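# Place the scoop hollow-up beside the litter pan

## Task

Put the scoop down on the table right next to the litter pan so that it touches only the table, its hollow faces upward, and it sits still by itself. Every other object must stay within roughly 2 cm of its starting spot and be rotated at most a little. It only counts if this holds with the robot no longer supporting anything.

## Robot and tools

Robot: two arms, left_arm and right_arm, each with six revolute joints and a parallel two-finger gripper. The base of left_arm is at (-0.017, +0.371, 0) m with quat_wxyz (+0.996, 0, 0, -0.091). The base of right_arm is at (+0.028, -0.259, 0) m with quat_wxyz (+0.999, 0, 0, -0.038).

Scene frame: origin on the table surface midway between the arms, +x pointing away from the robot over the table, +z up, and left_arm on the +y side. The arm names do not correspond to image left or right.

execute_actions(actions, pictures). actions holds zero or one item.
- An empty list sends nothing and only reports the state.
- A motion item is {"rows": [...], "steps": n}, with 1 to 15 rows and n from 1 to 15 (default 15). Each control step lasts 1/30 s and uses one row in order. If there are more steps than rows, the last row repeats.
- A wait item is {"steps": n} with n up to 300. It ends once n steps have passed since the previous result, and your reply time is included in that count.
- pictures (boolean) turns camera images on or off for that result.
- If a call is refused, nothing reaches the robot.

Row layout: one flat list of 14 numbers covering both arms, even if only one arm moves. The order is left_arm waist, shoulder, elbow, wrist pitch, wrist yaw, wrist roll, opening, then the same seven for right_arm. The joint values are absolute target angles in radians, in the same form as the Joint positions line. They are not offsets.

Joint ranges (rad): waist -2.618 to 3.054; shoulder 0.000 to 3.142; elbow 0.000 to 3.142; wrist pitch -1.571 to 1.571; wrist yaw -1.571 to 1.571; wrist roll -2.094 to 2.094.
- The true stops can differ from these by up to 0.036 rad either way.
- A call is refused if a target is beyond a range end by more than 0.036 rad and also farther out than that joint's last reported angle.
- Targets past the true stop are clipped to it, and "joint sent to its limit" appears. That line can refer to an action still running from earlier. If the line is missing, that does not prove more travel is available.

Opening is an absolute value from -1 (closed) to +1 (fully open). Away from the ends, the fingers move to where grip_measured would read the value you command.

Motion limits:
- At each step, a joint's target is capped to lead its measured angle by at most 0.202 rad (waist), 0.258 (shoulder), 0.238 (elbow), 0.573 (wrist pitch), or 0.522 (wrist yaw and roll).
- If the targets would move a gripper more than 70 mm from where it is now, all of that arm's targets are pulled back proportionally.
- Friction can leave a joint up to about 0.031 rad short of its target, so commands smaller than that may not move it at all.
- Far targets therefore take several actions.
- Between calls, the arms keep heading to the last row you sent. They stop pursuing it once everything is almost still or a step is HELD, and a new action is needed to go further. Fingers that are already moving finish their motion.

Results:
- The state line gives, for each arm, end_effector_position in metres and end_effector_quat_wxyz, both in the scene frame. This point lies between the finger pads, about 1 cm behind the fingertips. It can be inaccurate, especially when the arm is stretched far.
- The fingers point along the gripper's +z axis and close along its y axis.
- Joint positions and Joint velocities give, per arm, six joint values (rad, rad/s) followed by the finger-pad gap (m, m/s). The gap is 0.094 m when fully open.
- grip_measured is the finger opening on the command scale. Each gripper's reading may be off by about 1 mm.
- "joint command not followed" means a clearance check changed or blocked some joint targets. HELD marks steps where your row was not fully sent.
- MOTOR HOT appears from 75 °C. At 90 °C the arm halts for 10 s. At 100 °C the arm goes limp and drops. A loaded arm heats up even while you think, so do not hold objects longer than needed.

Gripping: to hold something firmly, command about 0.03 below grip_measured. A smaller margin grips more gently. Pad force tops out near 50 to 62 N and is lower on parts thinner than about 2 mm. Pads can spike harder at first contact, so close gently.

zoom_image(camera, region): returns an enlarged crop of that camera's latest image. region is [x0, y0, x1, y1] in image pixels from the top-left corner, at most 504 by 504. Cameras, all 504x504: cam_head_left, cam_head_right, cam_high, cam_low, cam_left_wrist, cam_right_wrist. Calibration (K, distortion, T_world_to_cam) is provided. The fixed cameras may be off by a couple of degrees and millimetres. The wrist camera poses follow the arm's reported joints.

read_manual(section): returns only licence text ("licences"). It does not move the robot.

finished_scene(scene): pass the number of the current scene. The goal must still be met when you call it, with the scoop resting on its own.

Avoid:
- Collisions or pressing between the two arms, which can end the scene.
- Anything leaving the table.
- Dropping, slamming, or shoving objects hard.
- Moving objects other than the scoop.
Occasional outside tugs on a held part, or pushes on loose objects, can happen, so check the scene before finishing. Smooth, efficient motion is preferred.

Each tool is called after "Call:" by a JSON object that holds its "op" and its "data".

## Session

Call:
{"op": "execute_actions", "data": {"actions": []}}

Scene clock: 0.00 s of 4200.00 s.
left_arm: end_effector_position=(+0.4218, +0.6719, +0.1961) grip_measured=+1.000 end_effector_quat_wxyz=(+0.234, +0.395, +0.836, +0.300) | right_arm: end_effector_position=(+0.3272, -0.2368, +0.2940) grip_measured=+1.000 end_effector_quat_wxyz=(+0.216, +0.766, +0.590, +0.133)
Joint positions: left_arm=[ 0.823  1.913  1.707 -0.591  0.121  1.473  0.094] | right_arm=[ 0.308  1.43   1.76  -1.464  0.279  1.999  0.094]
Joint velocities: left_arm=[ 0.012  0.007  0.022 -0.066  0.037 -0.051  0.   ] | right_arm=[-0.002  0.012  0.012  0.066  0.081 -0.095  0.   ]
Motor temperatures (°C, as the motors report them): left_arm=[26 26 28 29 29 27] | right_arm=[28 27 28 29 25 28]
camera_calibration (this result's frames):
cam_left_wrist: T_world_to_cam=[[-0.640675, -0.28273, -0.713862, 0.601853], [-0.699423, 0.598474, 0.390687, -0.132573], [0.316769, 0.749595, -0.581175, -0.426126], [0, 0, 0, 1]] pos_world=[0.427851, 0.568925, 0.23378]
cam_right_wrist: T_world_to_cam=[[-0.754545, 0.492629, -0.433564, 0.487501], [0.259677, 0.830879, 0.492146, 0.00669781], [0.602685, 0.25876, -0.75486, 0.21128], [0, 0, 0, 1]] pos_world=[0.238767, -0.300393, 0.367554]

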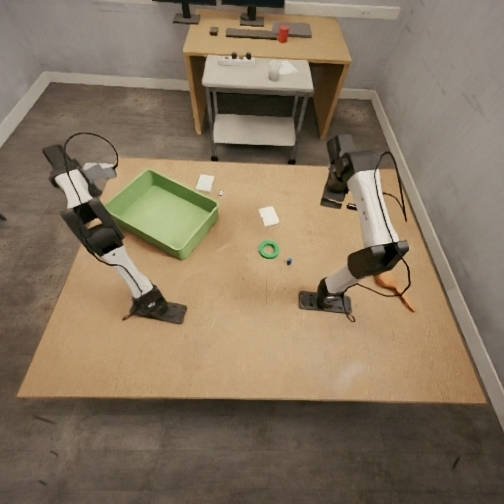

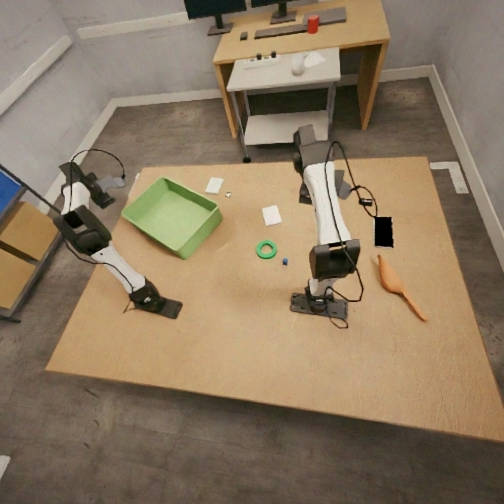

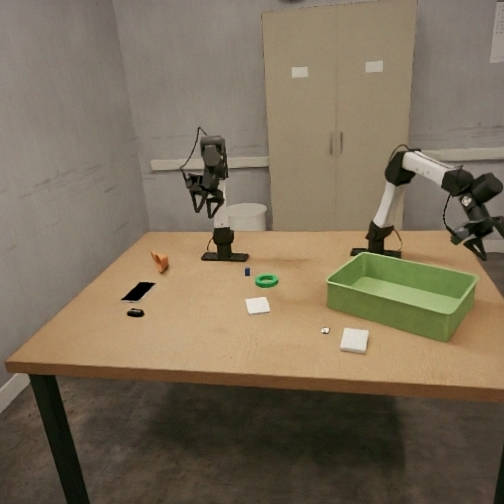

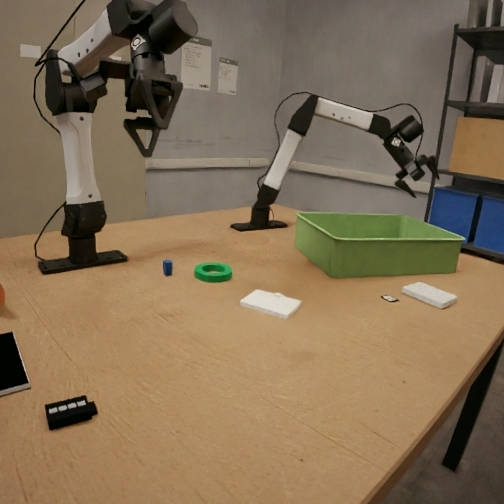

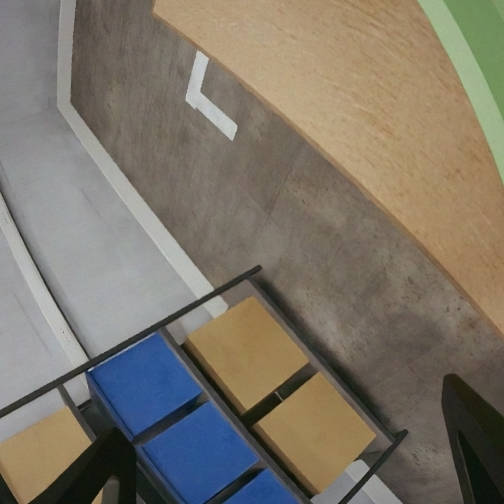

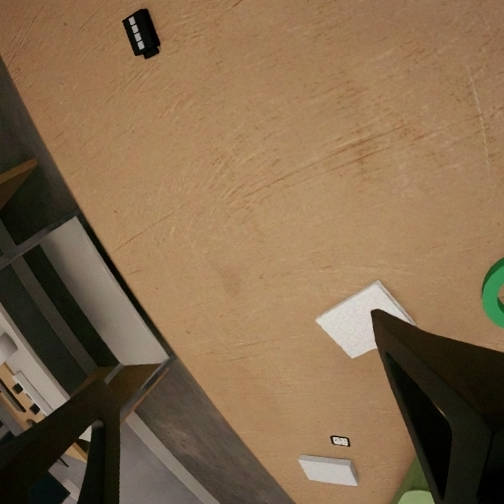

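Call:
{"op": "zoom_image", "data": {"camera": "cam_head_right", "region": [340, 230, 460, 340]}}

Call:
{"op": "zoom_image", "data": {"camera": "cam_high", "region": [110, 230, 210, 300]}}

Region (340, 230, 460, 340) of cam_head_right's 504x504 image, scaled by 4.200, with more detail than that image has; it fills the top 462 rows of this view, and the rest is white.

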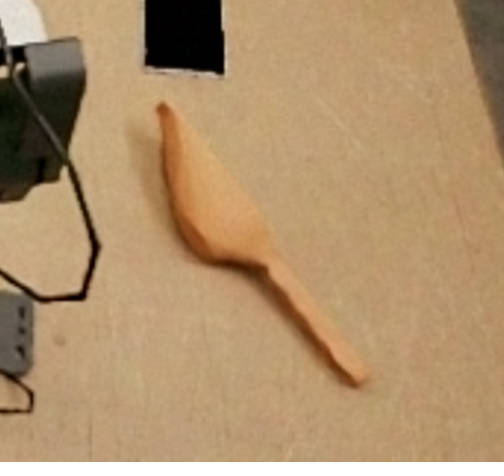

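Region (110, 230, 210, 300) of cam_high's 504x504 image, scaled by 5.040, with more detail than that image has; it fills the top 353 rows of this view, and the rest is white.

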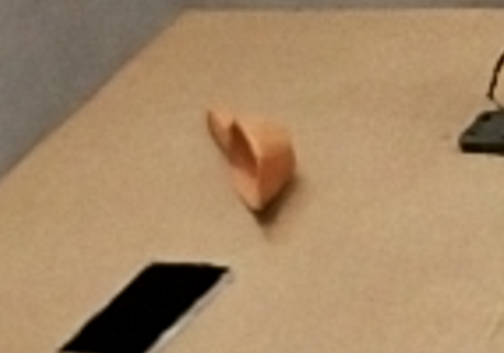

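Call:
{"op": "execute_actions", "data": {"actions": [{"rows":[[0.823,1.913,1.707,-0.591,0.121,1.473,1,-1.35,2.03,1.62,-1.21,0,-1.27,1]],"steps":15}], "pictures": false}}

Call:
{"op": "execute_actions", "data": {"actions": [{"steps":40}]}}

Scene clock: 11.80 s of 4200.00 s.
left_arm: end_effector_position=(+0.4218, +0.6719, +0.1961) grip_measured=+1.000 end_effector_quat_wxyz=(+0.234, +0.395, +0.836, +0.300) | right_arm: end_effector_position=(+0.3755, -0.3911, +0.0711) grip_measured=+1.000 end_effector_quat_wxyz=(-0.016, +0.662, +0.749, -0.027)
Joint positions: left_arm=[ 0.823  1.913  1.707 -0.591  0.121  1.473  0.094] | right_arm=[-0.27   2.017  1.638 -1.24   0.038  1.103  0.094]
Joint velocities: left_arm=[-0.007 -0.017 -0.017 -0.007 -0.081  0.007  0.   ] | right_arm=[-1.658  0.872 -0.271  0.359 -0.344 -2.615  0.   ]
Motor temperatures (°C, as the motors report them): left_arm=[26 31 30 31 29 27] | right_arm=[28 28 29 30 25 28]
Steps of this call (steps 1 to 90: nothing new was sent; then 8.30 s passed at rest; steps 91 to 105: all 15 steps of this action). Readings (joint positions):
91: left_arm=[0.823 1.913 1.707 -0.591 0.121 1.473] | right_arm=[0.292 1.438 1.754 -1.454 0.253 1.958]
92: left_arm=[0.823 1.913 1.707 -0.591 0.121 1.473] | right_arm=[0.260 1.453 1.745 -1.436 0.228 1.907]
94: left_arm=[0.823 1.913 1.707 -0.591 0.121 1.473] | right_arm=[0.187 1.514 1.722 -1.399 0.186 1.806]
98: left_arm=[0.823 1.913 1.707 -0.591 0.121 1.473] | right_arm=[0.039 1.695 1.684 -1.332 0.120 1.591]
105: the state above

Scene clock: 13.13 s of 4200.00 s.
left_arm: end_effector_position=(+0.4218, +0.6719, +0.1961) grip_measured=+1.000 end_effector_quat_wxyz=(+0.234, +0.395, +0.836, +0.300) | right_arm: end_effector_position=(+0.0810, -0.6293, +0.0503) grip_measured=+1.000 end_effector_quat_wxyz=(-0.014, +0.084, +0.996, +0.034)
Joint positions: left_arm=[ 0.823  1.913  1.707 -0.591  0.121  1.473  0.094] | right_arm=[-1.347  2.063  1.621 -1.201  0.011 -1.254  0.094]
Joint velocities: left_arm=[ 0.007  0.002 -0.002  0.022  0.022 -0.007  0.   ] | right_arm=[-0.002 -0.012  0.017  0.022  0.037 -0.007  0.   ]
Motor temperatures (°C, as the motors report them): left_arm=[26 31 30 31 29 27] | right_arm=[28 28 29 30 25 28]
Steps of this call (steps 1 to 40: the robot went on to your last target). Readings (joint positions):
1: left_arm=[0.823 1.913 1.707 -0.591 0.121 1.473] | right_arm=[-0.332 2.042 1.630 -1.231 0.029 1.008]
2: left_arm=[0.823 1.913 1.707 -0.591 0.121 1.473] | right_arm=[-0.398 2.057 1.624 -1.225 0.023 0.912]
4: left_arm=[0.823 1.913 1.707 -0.591 0.121 1.473] | right_arm=[-0.536 2.066 1.621 -1.218 0.016 0.727]
8: left_arm=[0.823 1.913 1.707 -0.591 0.121 1.473] | right_arm=[-0.814 2.063 1.621 -1.205 0.011 0.361]
40: the state above
camera_calibration (this result's frames):
cam_left_wrist: T_world_to_cam=[[-0.640675, -0.28273, -0.713862, 0.601853], [-0.699423, 0.598474, 0.390687, -0.132573], [0.316769, 0.749595, -0.581175, -0.426126], [0, 0, 0, 1]] pos_world=[0.427851, 0.568925, 0.23378]
cam_right_wrist: T_world_to_cam=[[-0.449703, -0.893177, 0.00127662, -0.529301], [-0.773007, 0.389914, 0.500426, 0.322403], [-0.447467, 0.224056, -0.865778, 0.346003], [0, 0, 0, 1]] pos_world=[0.166017, -0.675994, 0.138898]

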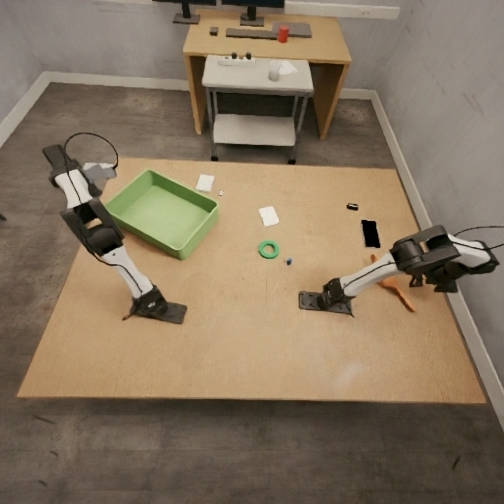

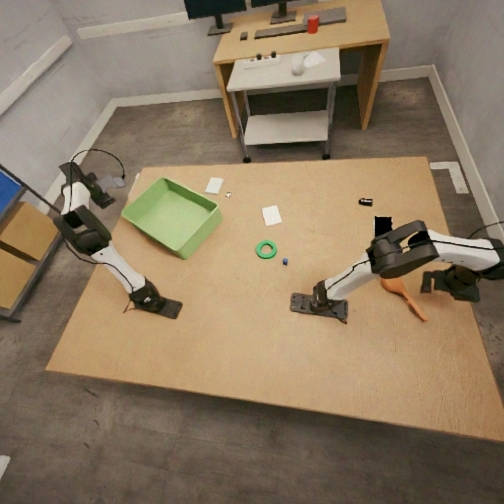

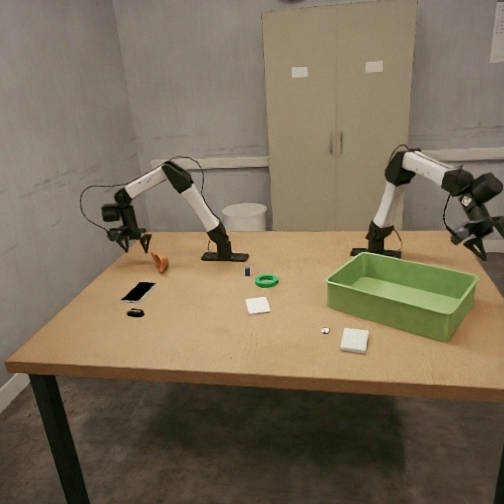

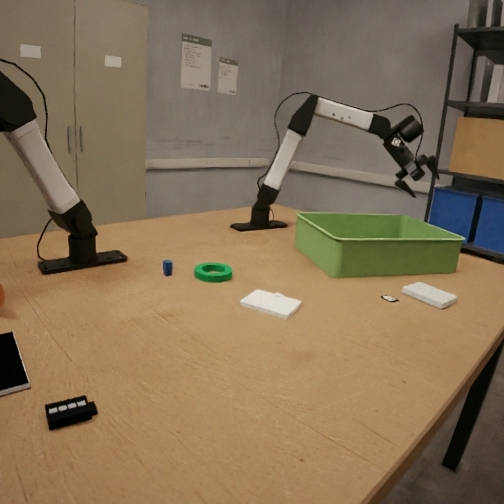

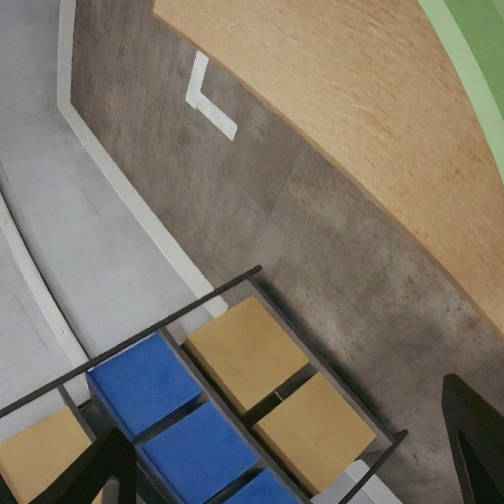

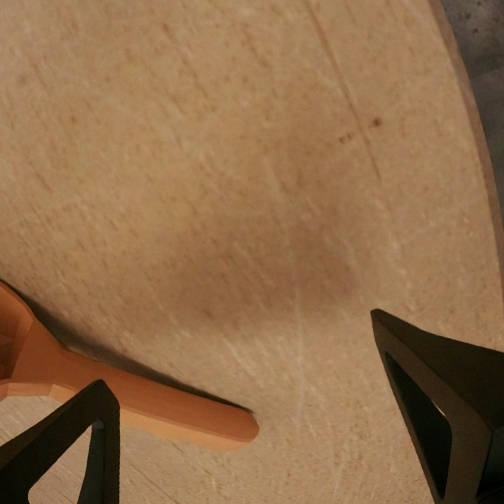

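Call:
{"op": "execute_actions", "data": {"actions": [{"rows":[[0.823,1.913,1.707,-0.591,0.121,1.473,1,-1.35,2.03,1.62,-1.21,0,-2.05,1]],"steps":15}]}}

Scene clock: 17.40 s of 4200.00 s.
left_arm: end_effector_position=(+0.4218, +0.6719, +0.1961) grip_measured=+1.000 end_effector_quat_wxyz=(+0.234, +0.395, +0.836, +0.300) | right_arm: end_effector_position=(+0.0810, -0.6292, +0.0503) grip_measured=+1.000 end_effector_quat_wxyz=(-0.000, -0.287, +0.957, +0.037)
Joint positions: left_arm=[ 0.823  1.913  1.707 -0.591  0.121  1.473  0.094] | right_arm=[-1.347  2.063  1.621 -1.201  0.011 -2.006  0.094]
Joint velocities: left_arm=[-0.002 -0.027 -0.002  0.051 -0.007 -0.007  0.   ] | right_arm=[-0.007 -0.007 -0.002  0.022 -0.051 -0.286  0.   ]
Motor temperatures (°C, as the motors report them): left_arm=[26 33 31 31 29 27] | right_arm=[28 30 29 30 25 28]
Steps of this call (steps 1 to 30: the robot went on to your last target; steps 31 to 100: nothing new was sent; then 0.43 s passed at rest; steps 101 to 115: all 15 steps of this action). Readings (joint positions):
101: left_arm=[0.823 1.913 1.707 -0.591 0.121 1.473] | right_arm=[-1.347 2.063 1.621 -1.200 0.011 -1.343]
102: left_arm=[0.823 1.913 1.707 -0.591 0.121 1.473] | right_arm=[-1.347 2.063 1.621 -1.201 0.011 -1.443]
104: left_arm=[0.823 1.913 1.707 -0.591 0.121 1.473] | right_arm=[-1.347 2.063 1.621 -1.201 0.011 -1.640]
108: left_arm=[0.823 1.913 1.707 -0.591 0.121 1.473] | right_arm=[-1.347 2.063 1.621 -1.201 0.011 -1.878]
115: the state above
camera_calibration (this result's frames):
cam_left_wrist: T_world_to_cam=[[-0.640675, -0.28273, -0.713862, 0.601853], [-0.699423, 0.598474, 0.390687, -0.132573], [0.316769, 0.749595, -0.581175, -0.426126], [0, 0, 0, 1]] pos_world=[0.427851, 0.568925, 0.23378]
cam_right_wrist: T_world_to_cam=[[0.280213, -0.959734, -0.0197978, -0.629137], [-0.851373, -0.257997, 0.456729, -0.0767948], [-0.443446, -0.111126, -0.889386, 0.135934], [0, 0, 0, 1]] pos_world=[0.171191, -0.608511, 0.143517]

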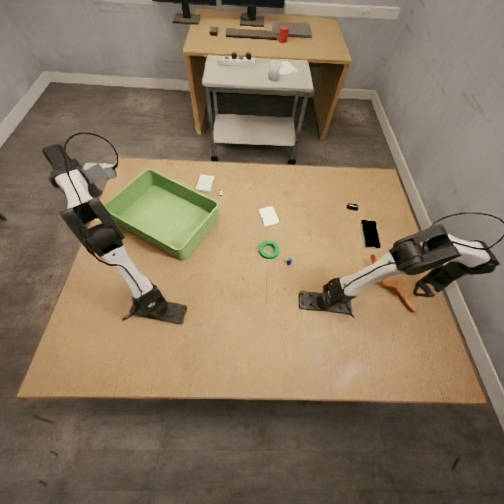

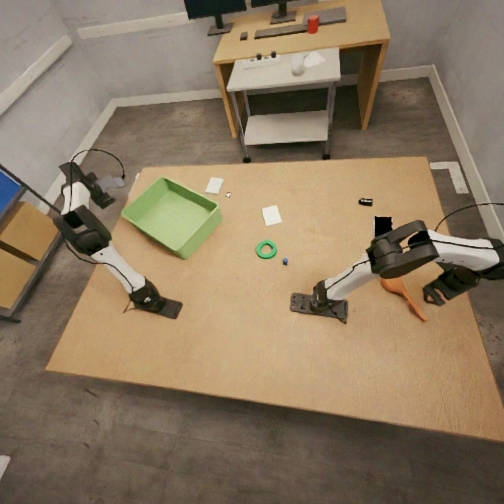

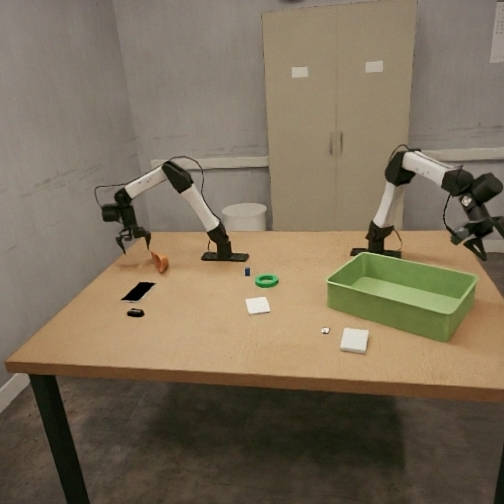

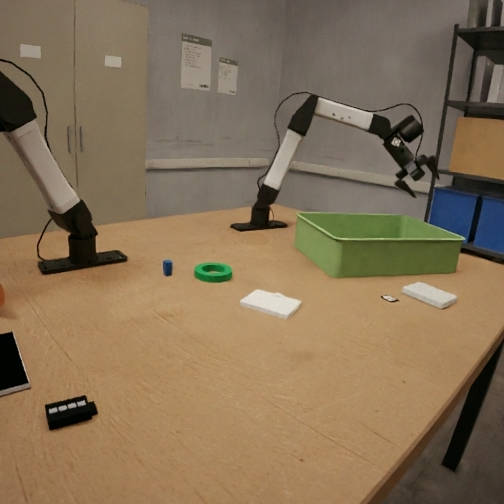

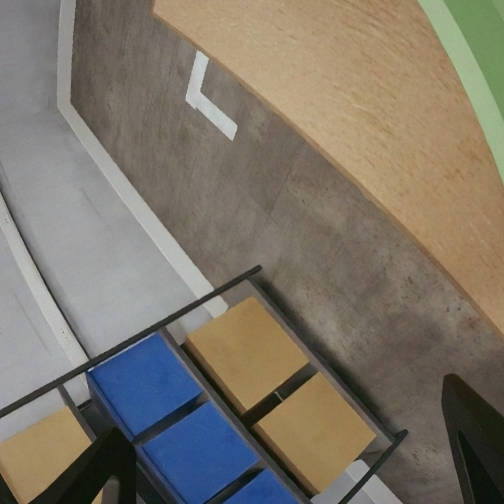

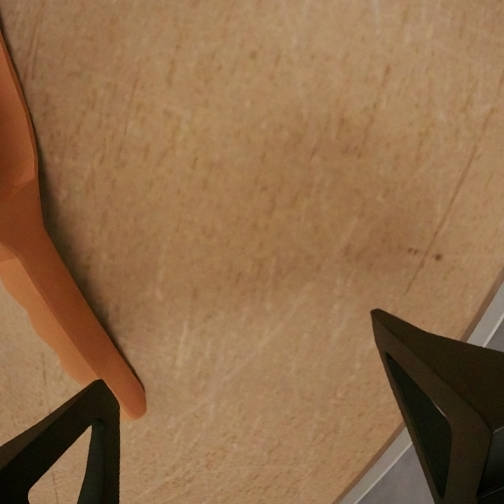

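Call:
{"op": "execute_actions", "data": {"actions": [{"rows":[[0.823,1.913,1.707,-0.591,0.121,1.473,1,-1.35,1.83,1.315,-1.10,0,-2.05,1]],"steps":12}], "pictures": false}}

Call:
{"op": "execute_actions", "data": {"actions": [{"rows":[[0.823,1.913,1.707,-0.591,0.121,1.473,1,-1.35,1.88,1.21,-0.95,0,-2.05,1]],"steps":15}]}}

Scene clock: 22.00 s of 4200.00 s.
left_arm: end_effector_position=(+0.4218, +0.6719, +0.1961) grip_measured=+1.000 end_effector_quat_wxyz=(+0.234, +0.395, +0.836, +0.300) | right_arm: end_effector_position=(+0.0727, -0.5731, +0.0550) grip_measured=+1.000 end_effector_quat_wxyz=(+0.000, -0.305, +0.952, +0.034)
Joint positions: left_arm=[ 0.823  1.913  1.707 -0.591  0.121  1.473  0.094] | right_arm=[-1.347  1.842  1.33  -1.126  0.011 -2.042  0.094]
Joint velocities: left_arm=[-0.007 -0.017 -0.017  0.007 -0.022  0.037  0.   ] | right_arm=[ 0.007  0.002  0.007 -0.007  0.037  0.007  0.   ]
Motor temperatures (°C, as the motors report them): left_arm=[26 34 31 32 29 27] | right_arm=[28 32 30 30 25 28]
Steps of this call (steps 1 to 30: the robot went on to your last target; steps 31 to 100: nothing new was sent; then 0.87 s passed at rest; steps 101 to 112: all 12 steps of this action). Readings (joint positions):
101: left_arm=[0.823 1.913 1.707 -0.591 0.121 1.473] | right_arm=[-1.347 2.029 1.568 -1.150 0.011 -2.039]
102: left_arm=[0.823 1.913 1.707 -0.591 0.121 1.473] | right_arm=[-1.347 1.973 1.483 -1.115 0.011 -2.039]
104: left_arm=[0.823 1.913 1.707 -0.591 0.121 1.473] | right_arm=[-1.347 1.879 1.364 -1.131 0.011 -2.041]
108: left_arm=[0.823 1.913 1.707 -0.591 0.121 1.473] | right_arm=[-1.347 1.842 1.330 -1.138 0.011 -2.042]
112: the state above

Scene clock: 22.50 s of 4200.00 s.
left_arm: end_effector_position=(+0.4218, +0.6719, +0.1961) grip_measured=+1.000 end_effector_quat_wxyz=(+0.234, +0.395, +0.836, +0.300) | right_arm: end_effector_position=(+0.0722, -0.5691, +0.0156) grip_measured=+1.000 end_effector_quat_wxyz=(+0.001, -0.305, +0.952, +0.035)
Joint positions: left_arm=[ 0.823  1.913  1.707 -0.591  0.121  1.473  0.094] | right_arm=[-1.347  1.88   1.215 -0.974  0.01  -2.042  0.094]
Joint velocities: left_arm=[ 0.007 -0.012  0.007 -0.022  0.037 -0.007  0.   ] | right_arm=[-0.002 -0.002 -0.007  0.125 -0.007  0.022  0.   ]
Motor temperatures (°C, as the motors report them): left_arm=[26 34 31 32 29 27] | right_arm=[28 32 30 29 25 28]
Steps of this call (steps 1 to 15: all 15 steps of this action). Readings (joint positions):
1: left_arm=[0.823 1.913 1.707 -0.591 0.121 1.473] | right_arm=[-1.347 1.842 1.311 -1.096 0.010 -2.042]
2: left_arm=[0.823 1.913 1.707 -0.591 0.121 1.473] | right_arm=[-1.347 1.842 1.286 -1.063 0.010 -2.042]
4: left_arm=[0.823 1.913 1.707 -0.591 0.121 1.473] | right_arm=[-1.347 1.859 1.240 -1.028 0.010 -2.042]
8: left_arm=[0.823 1.913 1.707 -0.591 0.121 1.473] | right_arm=[-1.347 1.880 1.215 -1.002 0.010 -2.042]
15: the state above
camera_calibration (this result's frames):
cam_left_wrist: T_world_to_cam=[[-0.640675, -0.28273, -0.713862, 0.601853], [-0.699423, 0.598474, 0.390687, -0.132573], [0.316769, 0.749595, -0.581175, -0.426126], [0, 0, 0, 1]] pos_world=[0.427851, 0.568925, 0.23378]
cam_right_wrist: T_world_to_cam=[[0.314712, -0.949055, -0.0158468, -0.566147], [-0.843439, -0.28727, 0.453968, -0.070073], [-0.435393, -0.129504, -0.890877, 0.0968606], [0, 0, 0, 1]] pos_world=[0.161244, -0.544891, 0.10913]

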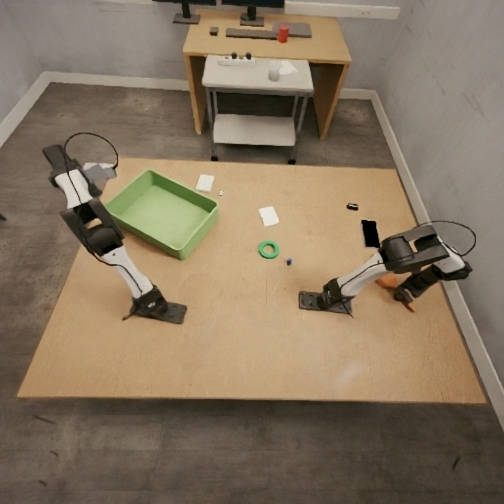

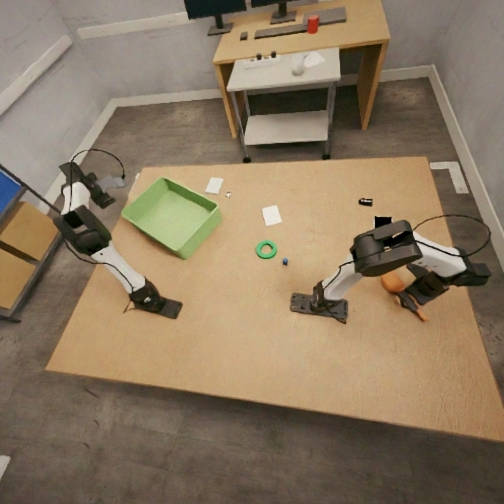

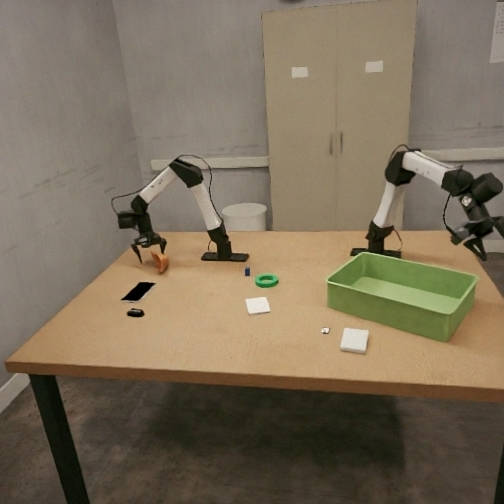

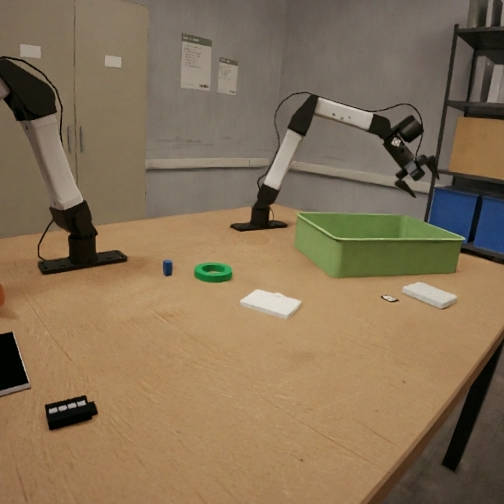

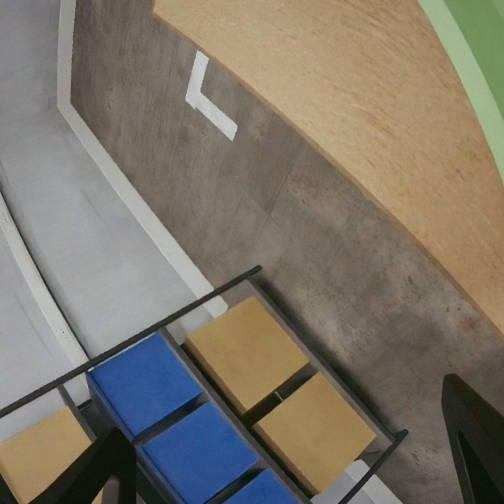

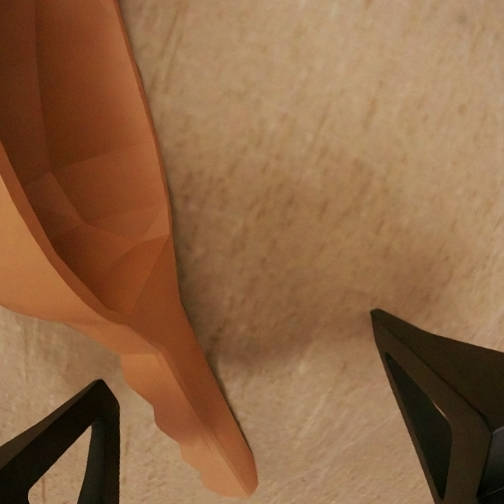

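Between fingers. Close.

Call:
{"op": "execute_actions", "data": {"actions": [{"rows":[[0.823,1.913,1.707,-0.591,0.121,1.473,1,-1.35,1.88,1.21,-0.95,0,-2.05,-1]],"steps":15}], "pictures": false}}

Scene clock: 24.27 s of 4200.00 s.
left_arm: end_effector_position=(+0.4218, +0.6719, +0.1961) grip_measured=+1.000 end_effector_quat_wxyz=(+0.234, +0.395, +0.836, +0.300) | right_arm: end_effector_position=(+0.0734, -0.5714, +0.0154) grip_measured=-0.677 end_effector_quat_wxyz=(+0.002, -0.305, +0.952, +0.030)
Joint positions: left_arm=[ 0.823  1.913  1.707 -0.591  0.121  1.473  0.094] | right_arm=[-1.347  1.88   1.215 -0.964  0.005 -2.044  0.015]
Joint velocities: left_arm=[-0.007  0.002  0.002  0.037 -0.007  0.066  0.   ] | right_arm=[-0.012 -0.007  0.002 -0.051  0.007 -0.022 -0.   ]
Motor temperatures (°C, as the motors report them): left_arm=[26 35 31 32 29 27] | right_arm=[28 33 30 29 25 28]
Steps of this call (steps 1 to 15: the robot went on to your last target; steps 16 to 38: nothing new was sent; steps 39 to 53: all 15 steps of this action). Readings (joint positions):
39: left_arm=[0.823 1.913 1.707 -0.591 0.121 1.473] | right_arm=[-1.347 1.880 1.215 -0.969 0.010 -2.042]
40: left_arm=[0.823 1.913 1.707 -0.591 0.121 1.473] | right_arm=[-1.347 1.880 1.215 -0.969 0.010 -2.042]
42: left_arm=[0.823 1.913 1.707 -0.591 0.121 1.473] | right_arm=[-1.347 1.880 1.215 -0.969 0.010 -2.042]
46: left_arm=[0.823 1.913 1.707 -0.591 0.121 1.473] | right_arm=[-1.347 1.880 1.215 -0.964 0.006 -2.044]
53: the state above

Call:
{"op": "execute_actions", "data": {"actions": [{"rows":[[0.823,1.913,1.707,-0.591,0.121,1.473,1,-1.35,1.83,1.315,-1.30,0,-2.05,-1]],"steps":12}], "pictures": false}}

Call:
{"op": "execute_actions", "data": {"actions": [{"rows":[[0.823,1.913,1.707,-0.591,0.121,1.473,1,-1.35,1.83,1.315,-1.30,0,1.27,-1]],"steps":15}]}}

Scene clock: 29.40 s of 4200.00 s.
left_arm: end_effector_position=(+0.4218, +0.6719, +0.1961) grip_measured=+1.000 end_effector_quat_wxyz=(+0.234, +0.395, +0.836, +0.300) | right_arm: end_effector_position=(+0.0675, -0.5318, +0.0516) grip_measured=-0.678 end_effector_quat_wxyz=(+0.016, -0.304, +0.946, +0.114)
Joint positions: left_arm=[ 0.823  1.913  1.707 -0.591  0.121  1.473  0.094] | right_arm=[-1.347  1.846  1.297 -1.253  0.006 -2.044  0.015]
Joint velocities: left_arm=[-0.002  0.002 -0.017  0.037 -0.022  0.037  0.   ] | right_arm=[ 0.002  0.002 -0.012 -0.139 -0.022 -0.022 -0.001]
Motor temperatures (°C, as the motors report them): left_arm=[26 36 32 32 29 27] | right_arm=[28 33 30 29 25 28]
Steps of this call (steps 1 to 15: the robot went on to your last target; steps 16 to 90: nothing new was sent; then 1.73 s passed at rest; steps 91 to 102: all 12 steps of this action). Readings (joint positions):
91: left_arm=[0.823 1.913 1.707 -0.591 0.121 1.473] | right_arm=[-1.347 1.880 1.231 -1.004 0.006 -2.044]
92: left_arm=[0.823 1.913 1.707 -0.591 0.121 1.473] | right_arm=[-1.347 1.878 1.251 -1.061 0.006 -2.044]
94: left_arm=[0.823 1.913 1.707 -0.591 0.121 1.473] | right_arm=[-1.347 1.862 1.282 -1.140 0.006 -2.044]
98: left_arm=[0.823 1.913 1.707 -0.591 0.121 1.473] | right_arm=[-1.347 1.846 1.297 -1.220 0.006 -2.044]
102: the state above

Scene clock: 29.90 s of 4200.00 s.
left_arm: end_effector_position=(+0.4218, +0.6719, +0.1961) grip_measured=+1.000 end_effector_quat_wxyz=(+0.234, +0.395, +0.836, +0.300) | right_arm: end_effector_position=(+0.0665, -0.5262, +0.0530) grip_measured=-0.677 end_effector_quat_wxyz=(-0.072, +0.414, +0.901, +0.105)
Joint positions: left_arm=[ 0.823  1.913  1.707 -0.591  0.121  1.473  0.094] | right_arm=[-1.347  1.846  1.297 -1.277  0.006 -0.561  0.015]
Joint velocities: left_arm=[-0.012  0.007  0.002 -0.022 -0.051  0.037  0.   ] | right_arm=[-0.007  0.002  0.007  0.037 -0.081  2.821 -0.   ]
Motor temperatures (°C, as the motors report them): left_arm=[26 36 32 32 29 27] | right_arm=[28 33 30 29 25 28]
Steps of this call (steps 1 to 15: all 15 steps of this action). Readings (joint positions):
1: left_arm=[0.823 1.913 1.707 -0.591 0.121 1.473] | right_arm=[-1.347 1.846 1.297 -1.261 0.006 -1.961]
2: left_arm=[0.823 1.913 1.707 -0.591 0.121 1.473] | right_arm=[-1.347 1.846 1.297 -1.266 0.006 -1.860]
4: left_arm=[0.823 1.913 1.707 -0.591 0.121 1.473] | right_arm=[-1.347 1.846 1.297 -1.269 0.006 -1.660]
8: left_arm=[0.823 1.913 1.707 -0.591 0.121 1.473] | right_arm=[-1.347 1.846 1.297 -1.273 0.006 -1.260]
15: the state above
camera_calibration (this result's frames):
cam_left_wrist: T_world_to_cam=[[-0.640675, -0.28273, -0.713862, 0.601853], [-0.699423, 0.598474, 0.390687, -0.132573], [0.316769, 0.749595, -0.581175, -0.426126], [0, 0, 0, 1]] pos_world=[0.427851, 0.568925, 0.23378]
cam_right_wrist: T_world_to_cam=[[-0.91482, -0.4038, -0.00712847, -0.154817], [-0.307543, 0.685089, 0.660357, 0.385472], [-0.261768, 0.6063, -0.750918, 0.501503], [0, 0, 0, 1]] pos_world=[0.108197, -0.630659, 0.120935]

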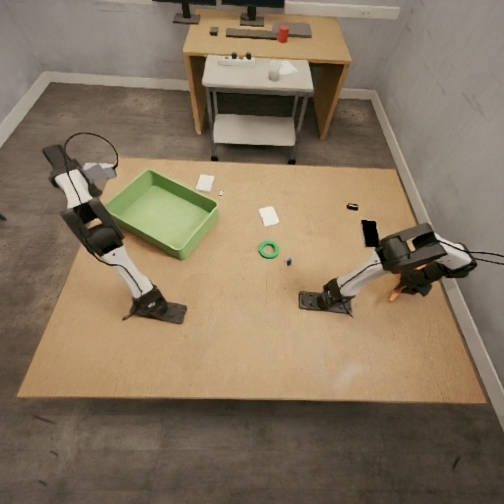

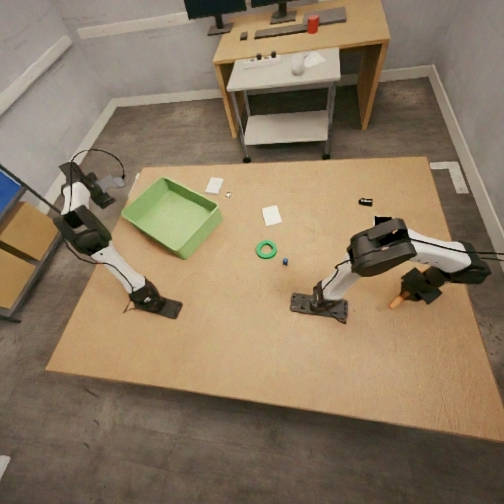

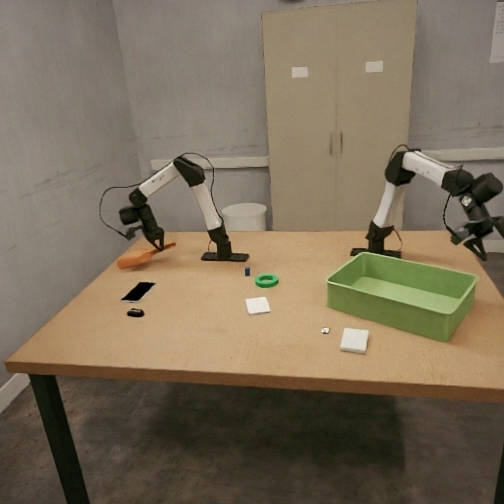

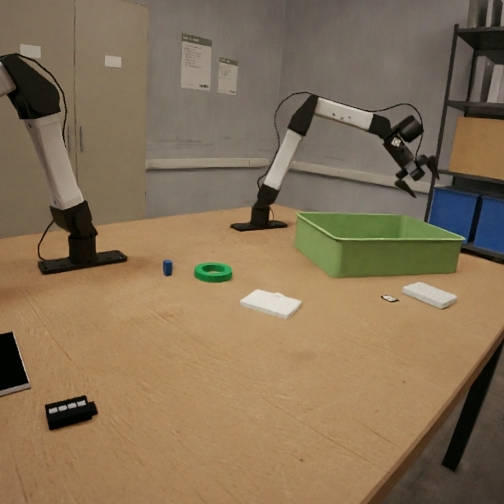

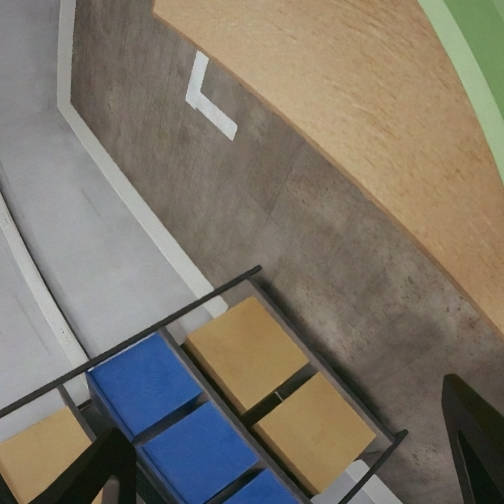

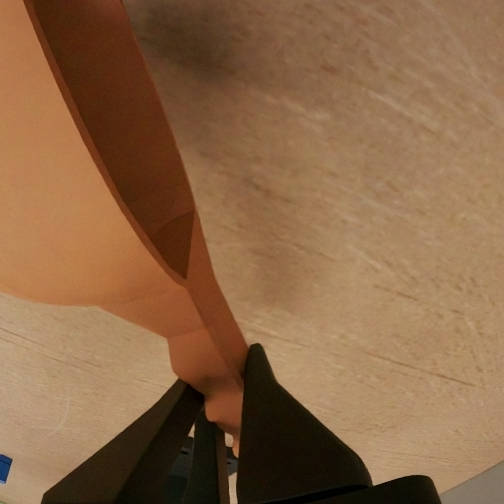

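Call:
{"op": "execute_actions", "data": {"actions": [{"rows":[[0.823,1.913,1.707,-0.591,0.121,1.473,1,-1.35,1.83,1.315,-1.30,0,1.27,-1]],"steps":15}], "pictures": false}}

Call:
{"op": "execute_actions", "data": {"actions": [{"rows":[[0.823,1.913,1.707,-0.591,0.121,1.473,1,-1.35,2.0,0.826,1.15,0,1.27,-1]],"steps":15}], "pictures": false}}

Call:
{"op": "execute_actions", "data": {"actions": [{"steps":30}]}}

Scene clock: 34.47 s of 4200.00 s.
left_arm: end_effector_position=(+0.4218, +0.6719, +0.1961) grip_measured=+1.000 end_effector_quat_wxyz=(+0.234, +0.395, +0.836, +0.300) | right_arm: end_effector_position=(+0.0667, -0.5251, +0.0533) grip_measured=-0.677 end_effector_quat_wxyz=(-0.129, +0.965, +0.227, +0.009)
Joint positions: left_arm=[ 0.823  1.913  1.707 -0.591  0.121  1.473  0.094] | right_arm=[-1.347  1.846  1.297 -1.282  0.004  1.258  0.015]
Joint velocities: left_arm=[-0.017  0.007 -0.012  0.037  0.051  0.037  0.   ] | right_arm=[ 0.012 -0.012  0.022 -0.022 -0.037 -0.051  0.   ]
Motor temperatures (°C, as the motors report them): left_arm=[26 37 32 32 29 27] | right_arm=[28 34 30 29 25 28]
Steps of this call (steps 1 to 60: the robot went on to your last target; steps 61 to 122: nothing new was sent; steps 123 to 137: all 15 steps of this action). Readings (joint positions):
123: left_arm=[0.823 1.913 1.707 -0.591 0.121 1.473] | right_arm=[-1.347 1.846 1.297 -1.282 0.004 1.258]
124: left_arm=[0.823 1.913 1.707 -0.591 0.121 1.473] | right_arm=[-1.347 1.846 1.297 -1.282 0.004 1.258]
126: left_arm=[0.823 1.913 1.707 -0.591 0.121 1.473] | right_arm=[-1.347 1.846 1.297 -1.282 0.004 1.258]
130: left_arm=[0.823 1.913 1.707 -0.591 0.121 1.473] | right_arm=[-1.347 1.846 1.297 -1.282 0.004 1.258]
137: the state above

Scene clock: 34.97 s of 4200.00 s.
left_arm: end_effector_position=(+0.4218, +0.6719, +0.1961) grip_measured=+1.000 end_effector_quat_wxyz=(+0.234, +0.395, +0.836, +0.300) | right_arm: end_effector_position=(+0.0671, -0.5308, +0.0023) grip_measured=-0.674 end_effector_quat_wxyz=(-0.033, +0.972, +0.231, +0.000)
Joint positions: left_arm=[ 0.823  1.913  1.707 -0.591  0.121  1.473  0.094] | right_arm=[-1.348  1.768  1.011 -0.88   0.006  1.252  0.015]
Joint velocities: left_arm=[-0.002  0.002  0.007  0.022 -0.066 -0.066  0.   ] | right_arm=[-0.007 -0.056 -0.056  0.081  0.007  0.081  0.   ]
Motor temperatures (°C, as the motors report them): left_arm=[26 37 32 32 29 27] | right_arm=[28 33 30 30 25 28]
Steps of this call (steps 1 to 15: all 15 steps of this action). Readings (joint positions):
1: left_arm=[0.823 1.913 1.707 -0.591 0.121 1.473] | right_arm=[-1.347 1.849 1.273 -1.237 0.004 1.259]
2: left_arm=[0.823 1.913 1.707 -0.591 0.121 1.473] | right_arm=[-1.347 1.856 1.234 -1.162 0.004 1.259]
4: left_arm=[0.823 1.913 1.707 -0.591 0.121 1.473] | right_arm=[-1.348 1.885 1.156 -1.043 0.004 1.260]
8: left_arm=[0.823 1.913 1.707 -0.591 0.121 1.473] | right_arm=[-1.348 1.815 1.067 -0.945 0.005 1.257]
15: the state above

Scene clock: 35.97 s of 4200.00 s.
left_arm: end_effector_position=(+0.4218, +0.6719, +0.1961) grip_measured=+1.000 end_effector_quat_wxyz=(+0.234, +0.395, +0.836, +0.300) | right_arm: end_effector_position=(+0.0671, -0.5310, +0.0022) grip_measured=-0.674 end_effector_quat_wxyz=(-0.030, +0.973, +0.231, -0.000)
Joint positions: left_arm=[ 0.823  1.913  1.707 -0.591  0.121  1.473  0.094] | right_arm=[-1.348  1.762  1.004 -0.871  0.006  1.252  0.015]
Joint velocities: left_arm=[-0.022  0.017  0.012  0.051 -0.051 -0.037  0.   ] | right_arm=[-0.012 -0.012 -0.007 -0.037  0.037  0.007 -0.   ]
Motor temperatures (°C, as the motors report them): left_arm=[26 37 32 32 29 27] | right_arm=[28 33 30 31 25 28]
Steps of this call (steps 1 to 15: the robot went on to your last target; steps 16 to 30: nothing new was sent). Readings (joint positions):
1: left_arm=[0.823 1.913 1.707 -0.591 0.121 1.473] | right_arm=[-1.348 1.767 1.009 -0.878 0.006 1.252]
2: left_arm=[0.823 1.913 1.707 -0.591 0.121 1.473] | right_arm=[-1.348 1.765 1.007 -0.876 0.006 1.252]
4: left_arm=[0.823 1.913 1.707 -0.591 0.121 1.473] | right_arm=[-1.348 1.764 1.005 -0.874 0.006 1.252]
8: left_arm=[0.823 1.913 1.707 -0.591 0.121 1.473] | right_arm=[-1.348 1.763 1.004 -0.872 0.006 1.252]
30: the state above
All arms were judged still, so your last target was given up. Only a new action makes them travel on or press farther. Fingers that are still opening or closing keep moving.
camera_calibration (this result's frames):
cam_left_wrist: T_world_to_cam=[[-0.640675, -0.28273, -0.713862, 0.601853], [-0.699423, 0.598474, 0.390687, -0.132573], [0.316769, 0.749595, -0.581175, -0.426126], [0, 0, 0, 1]] pos_world=[0.427851, 0.568925, 0.23378]
cam_right_wrist: T_world_to_cam=[[-0.164254, 0.979955, 0.112735, 0.527565], [0.888399, 0.097296, 0.448642, 0.0306092], [0.428681, 0.173845, -0.886572, 0.190772], [0, 0, 0, 1]] pos_world=[-0.0223185, -0.553133, 0.0959252]

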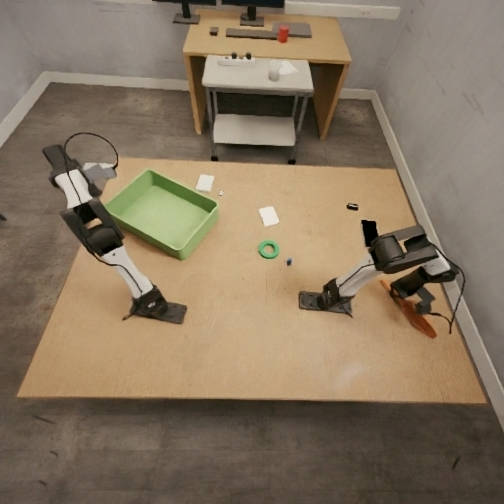

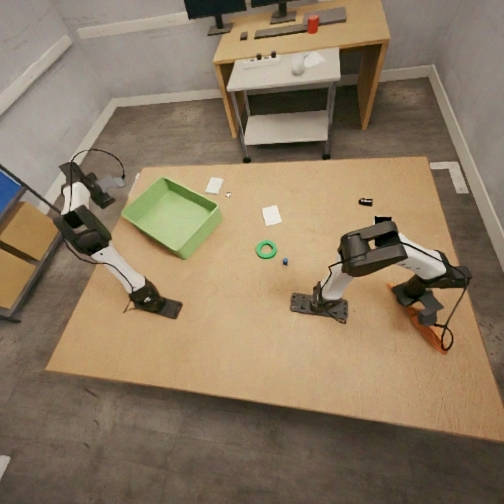

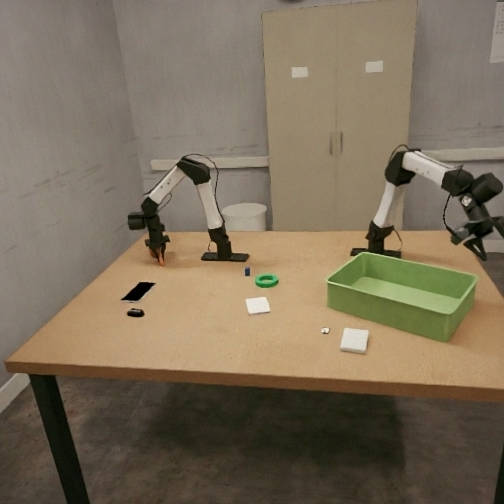

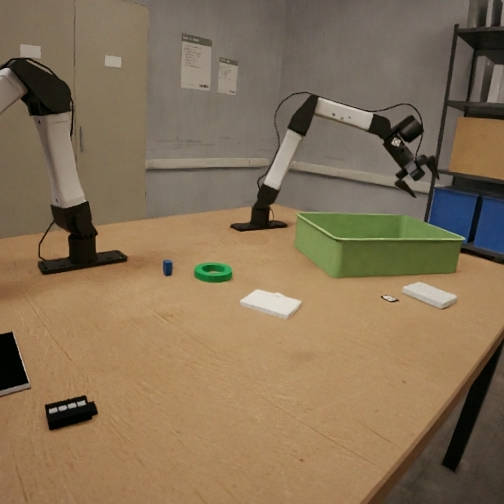

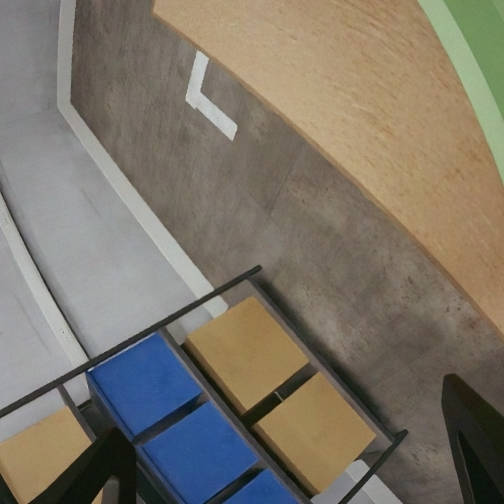

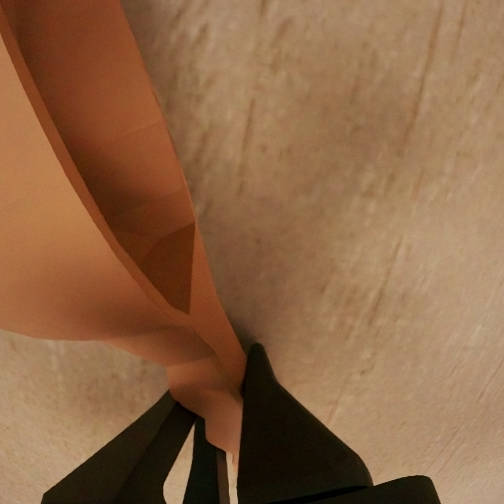

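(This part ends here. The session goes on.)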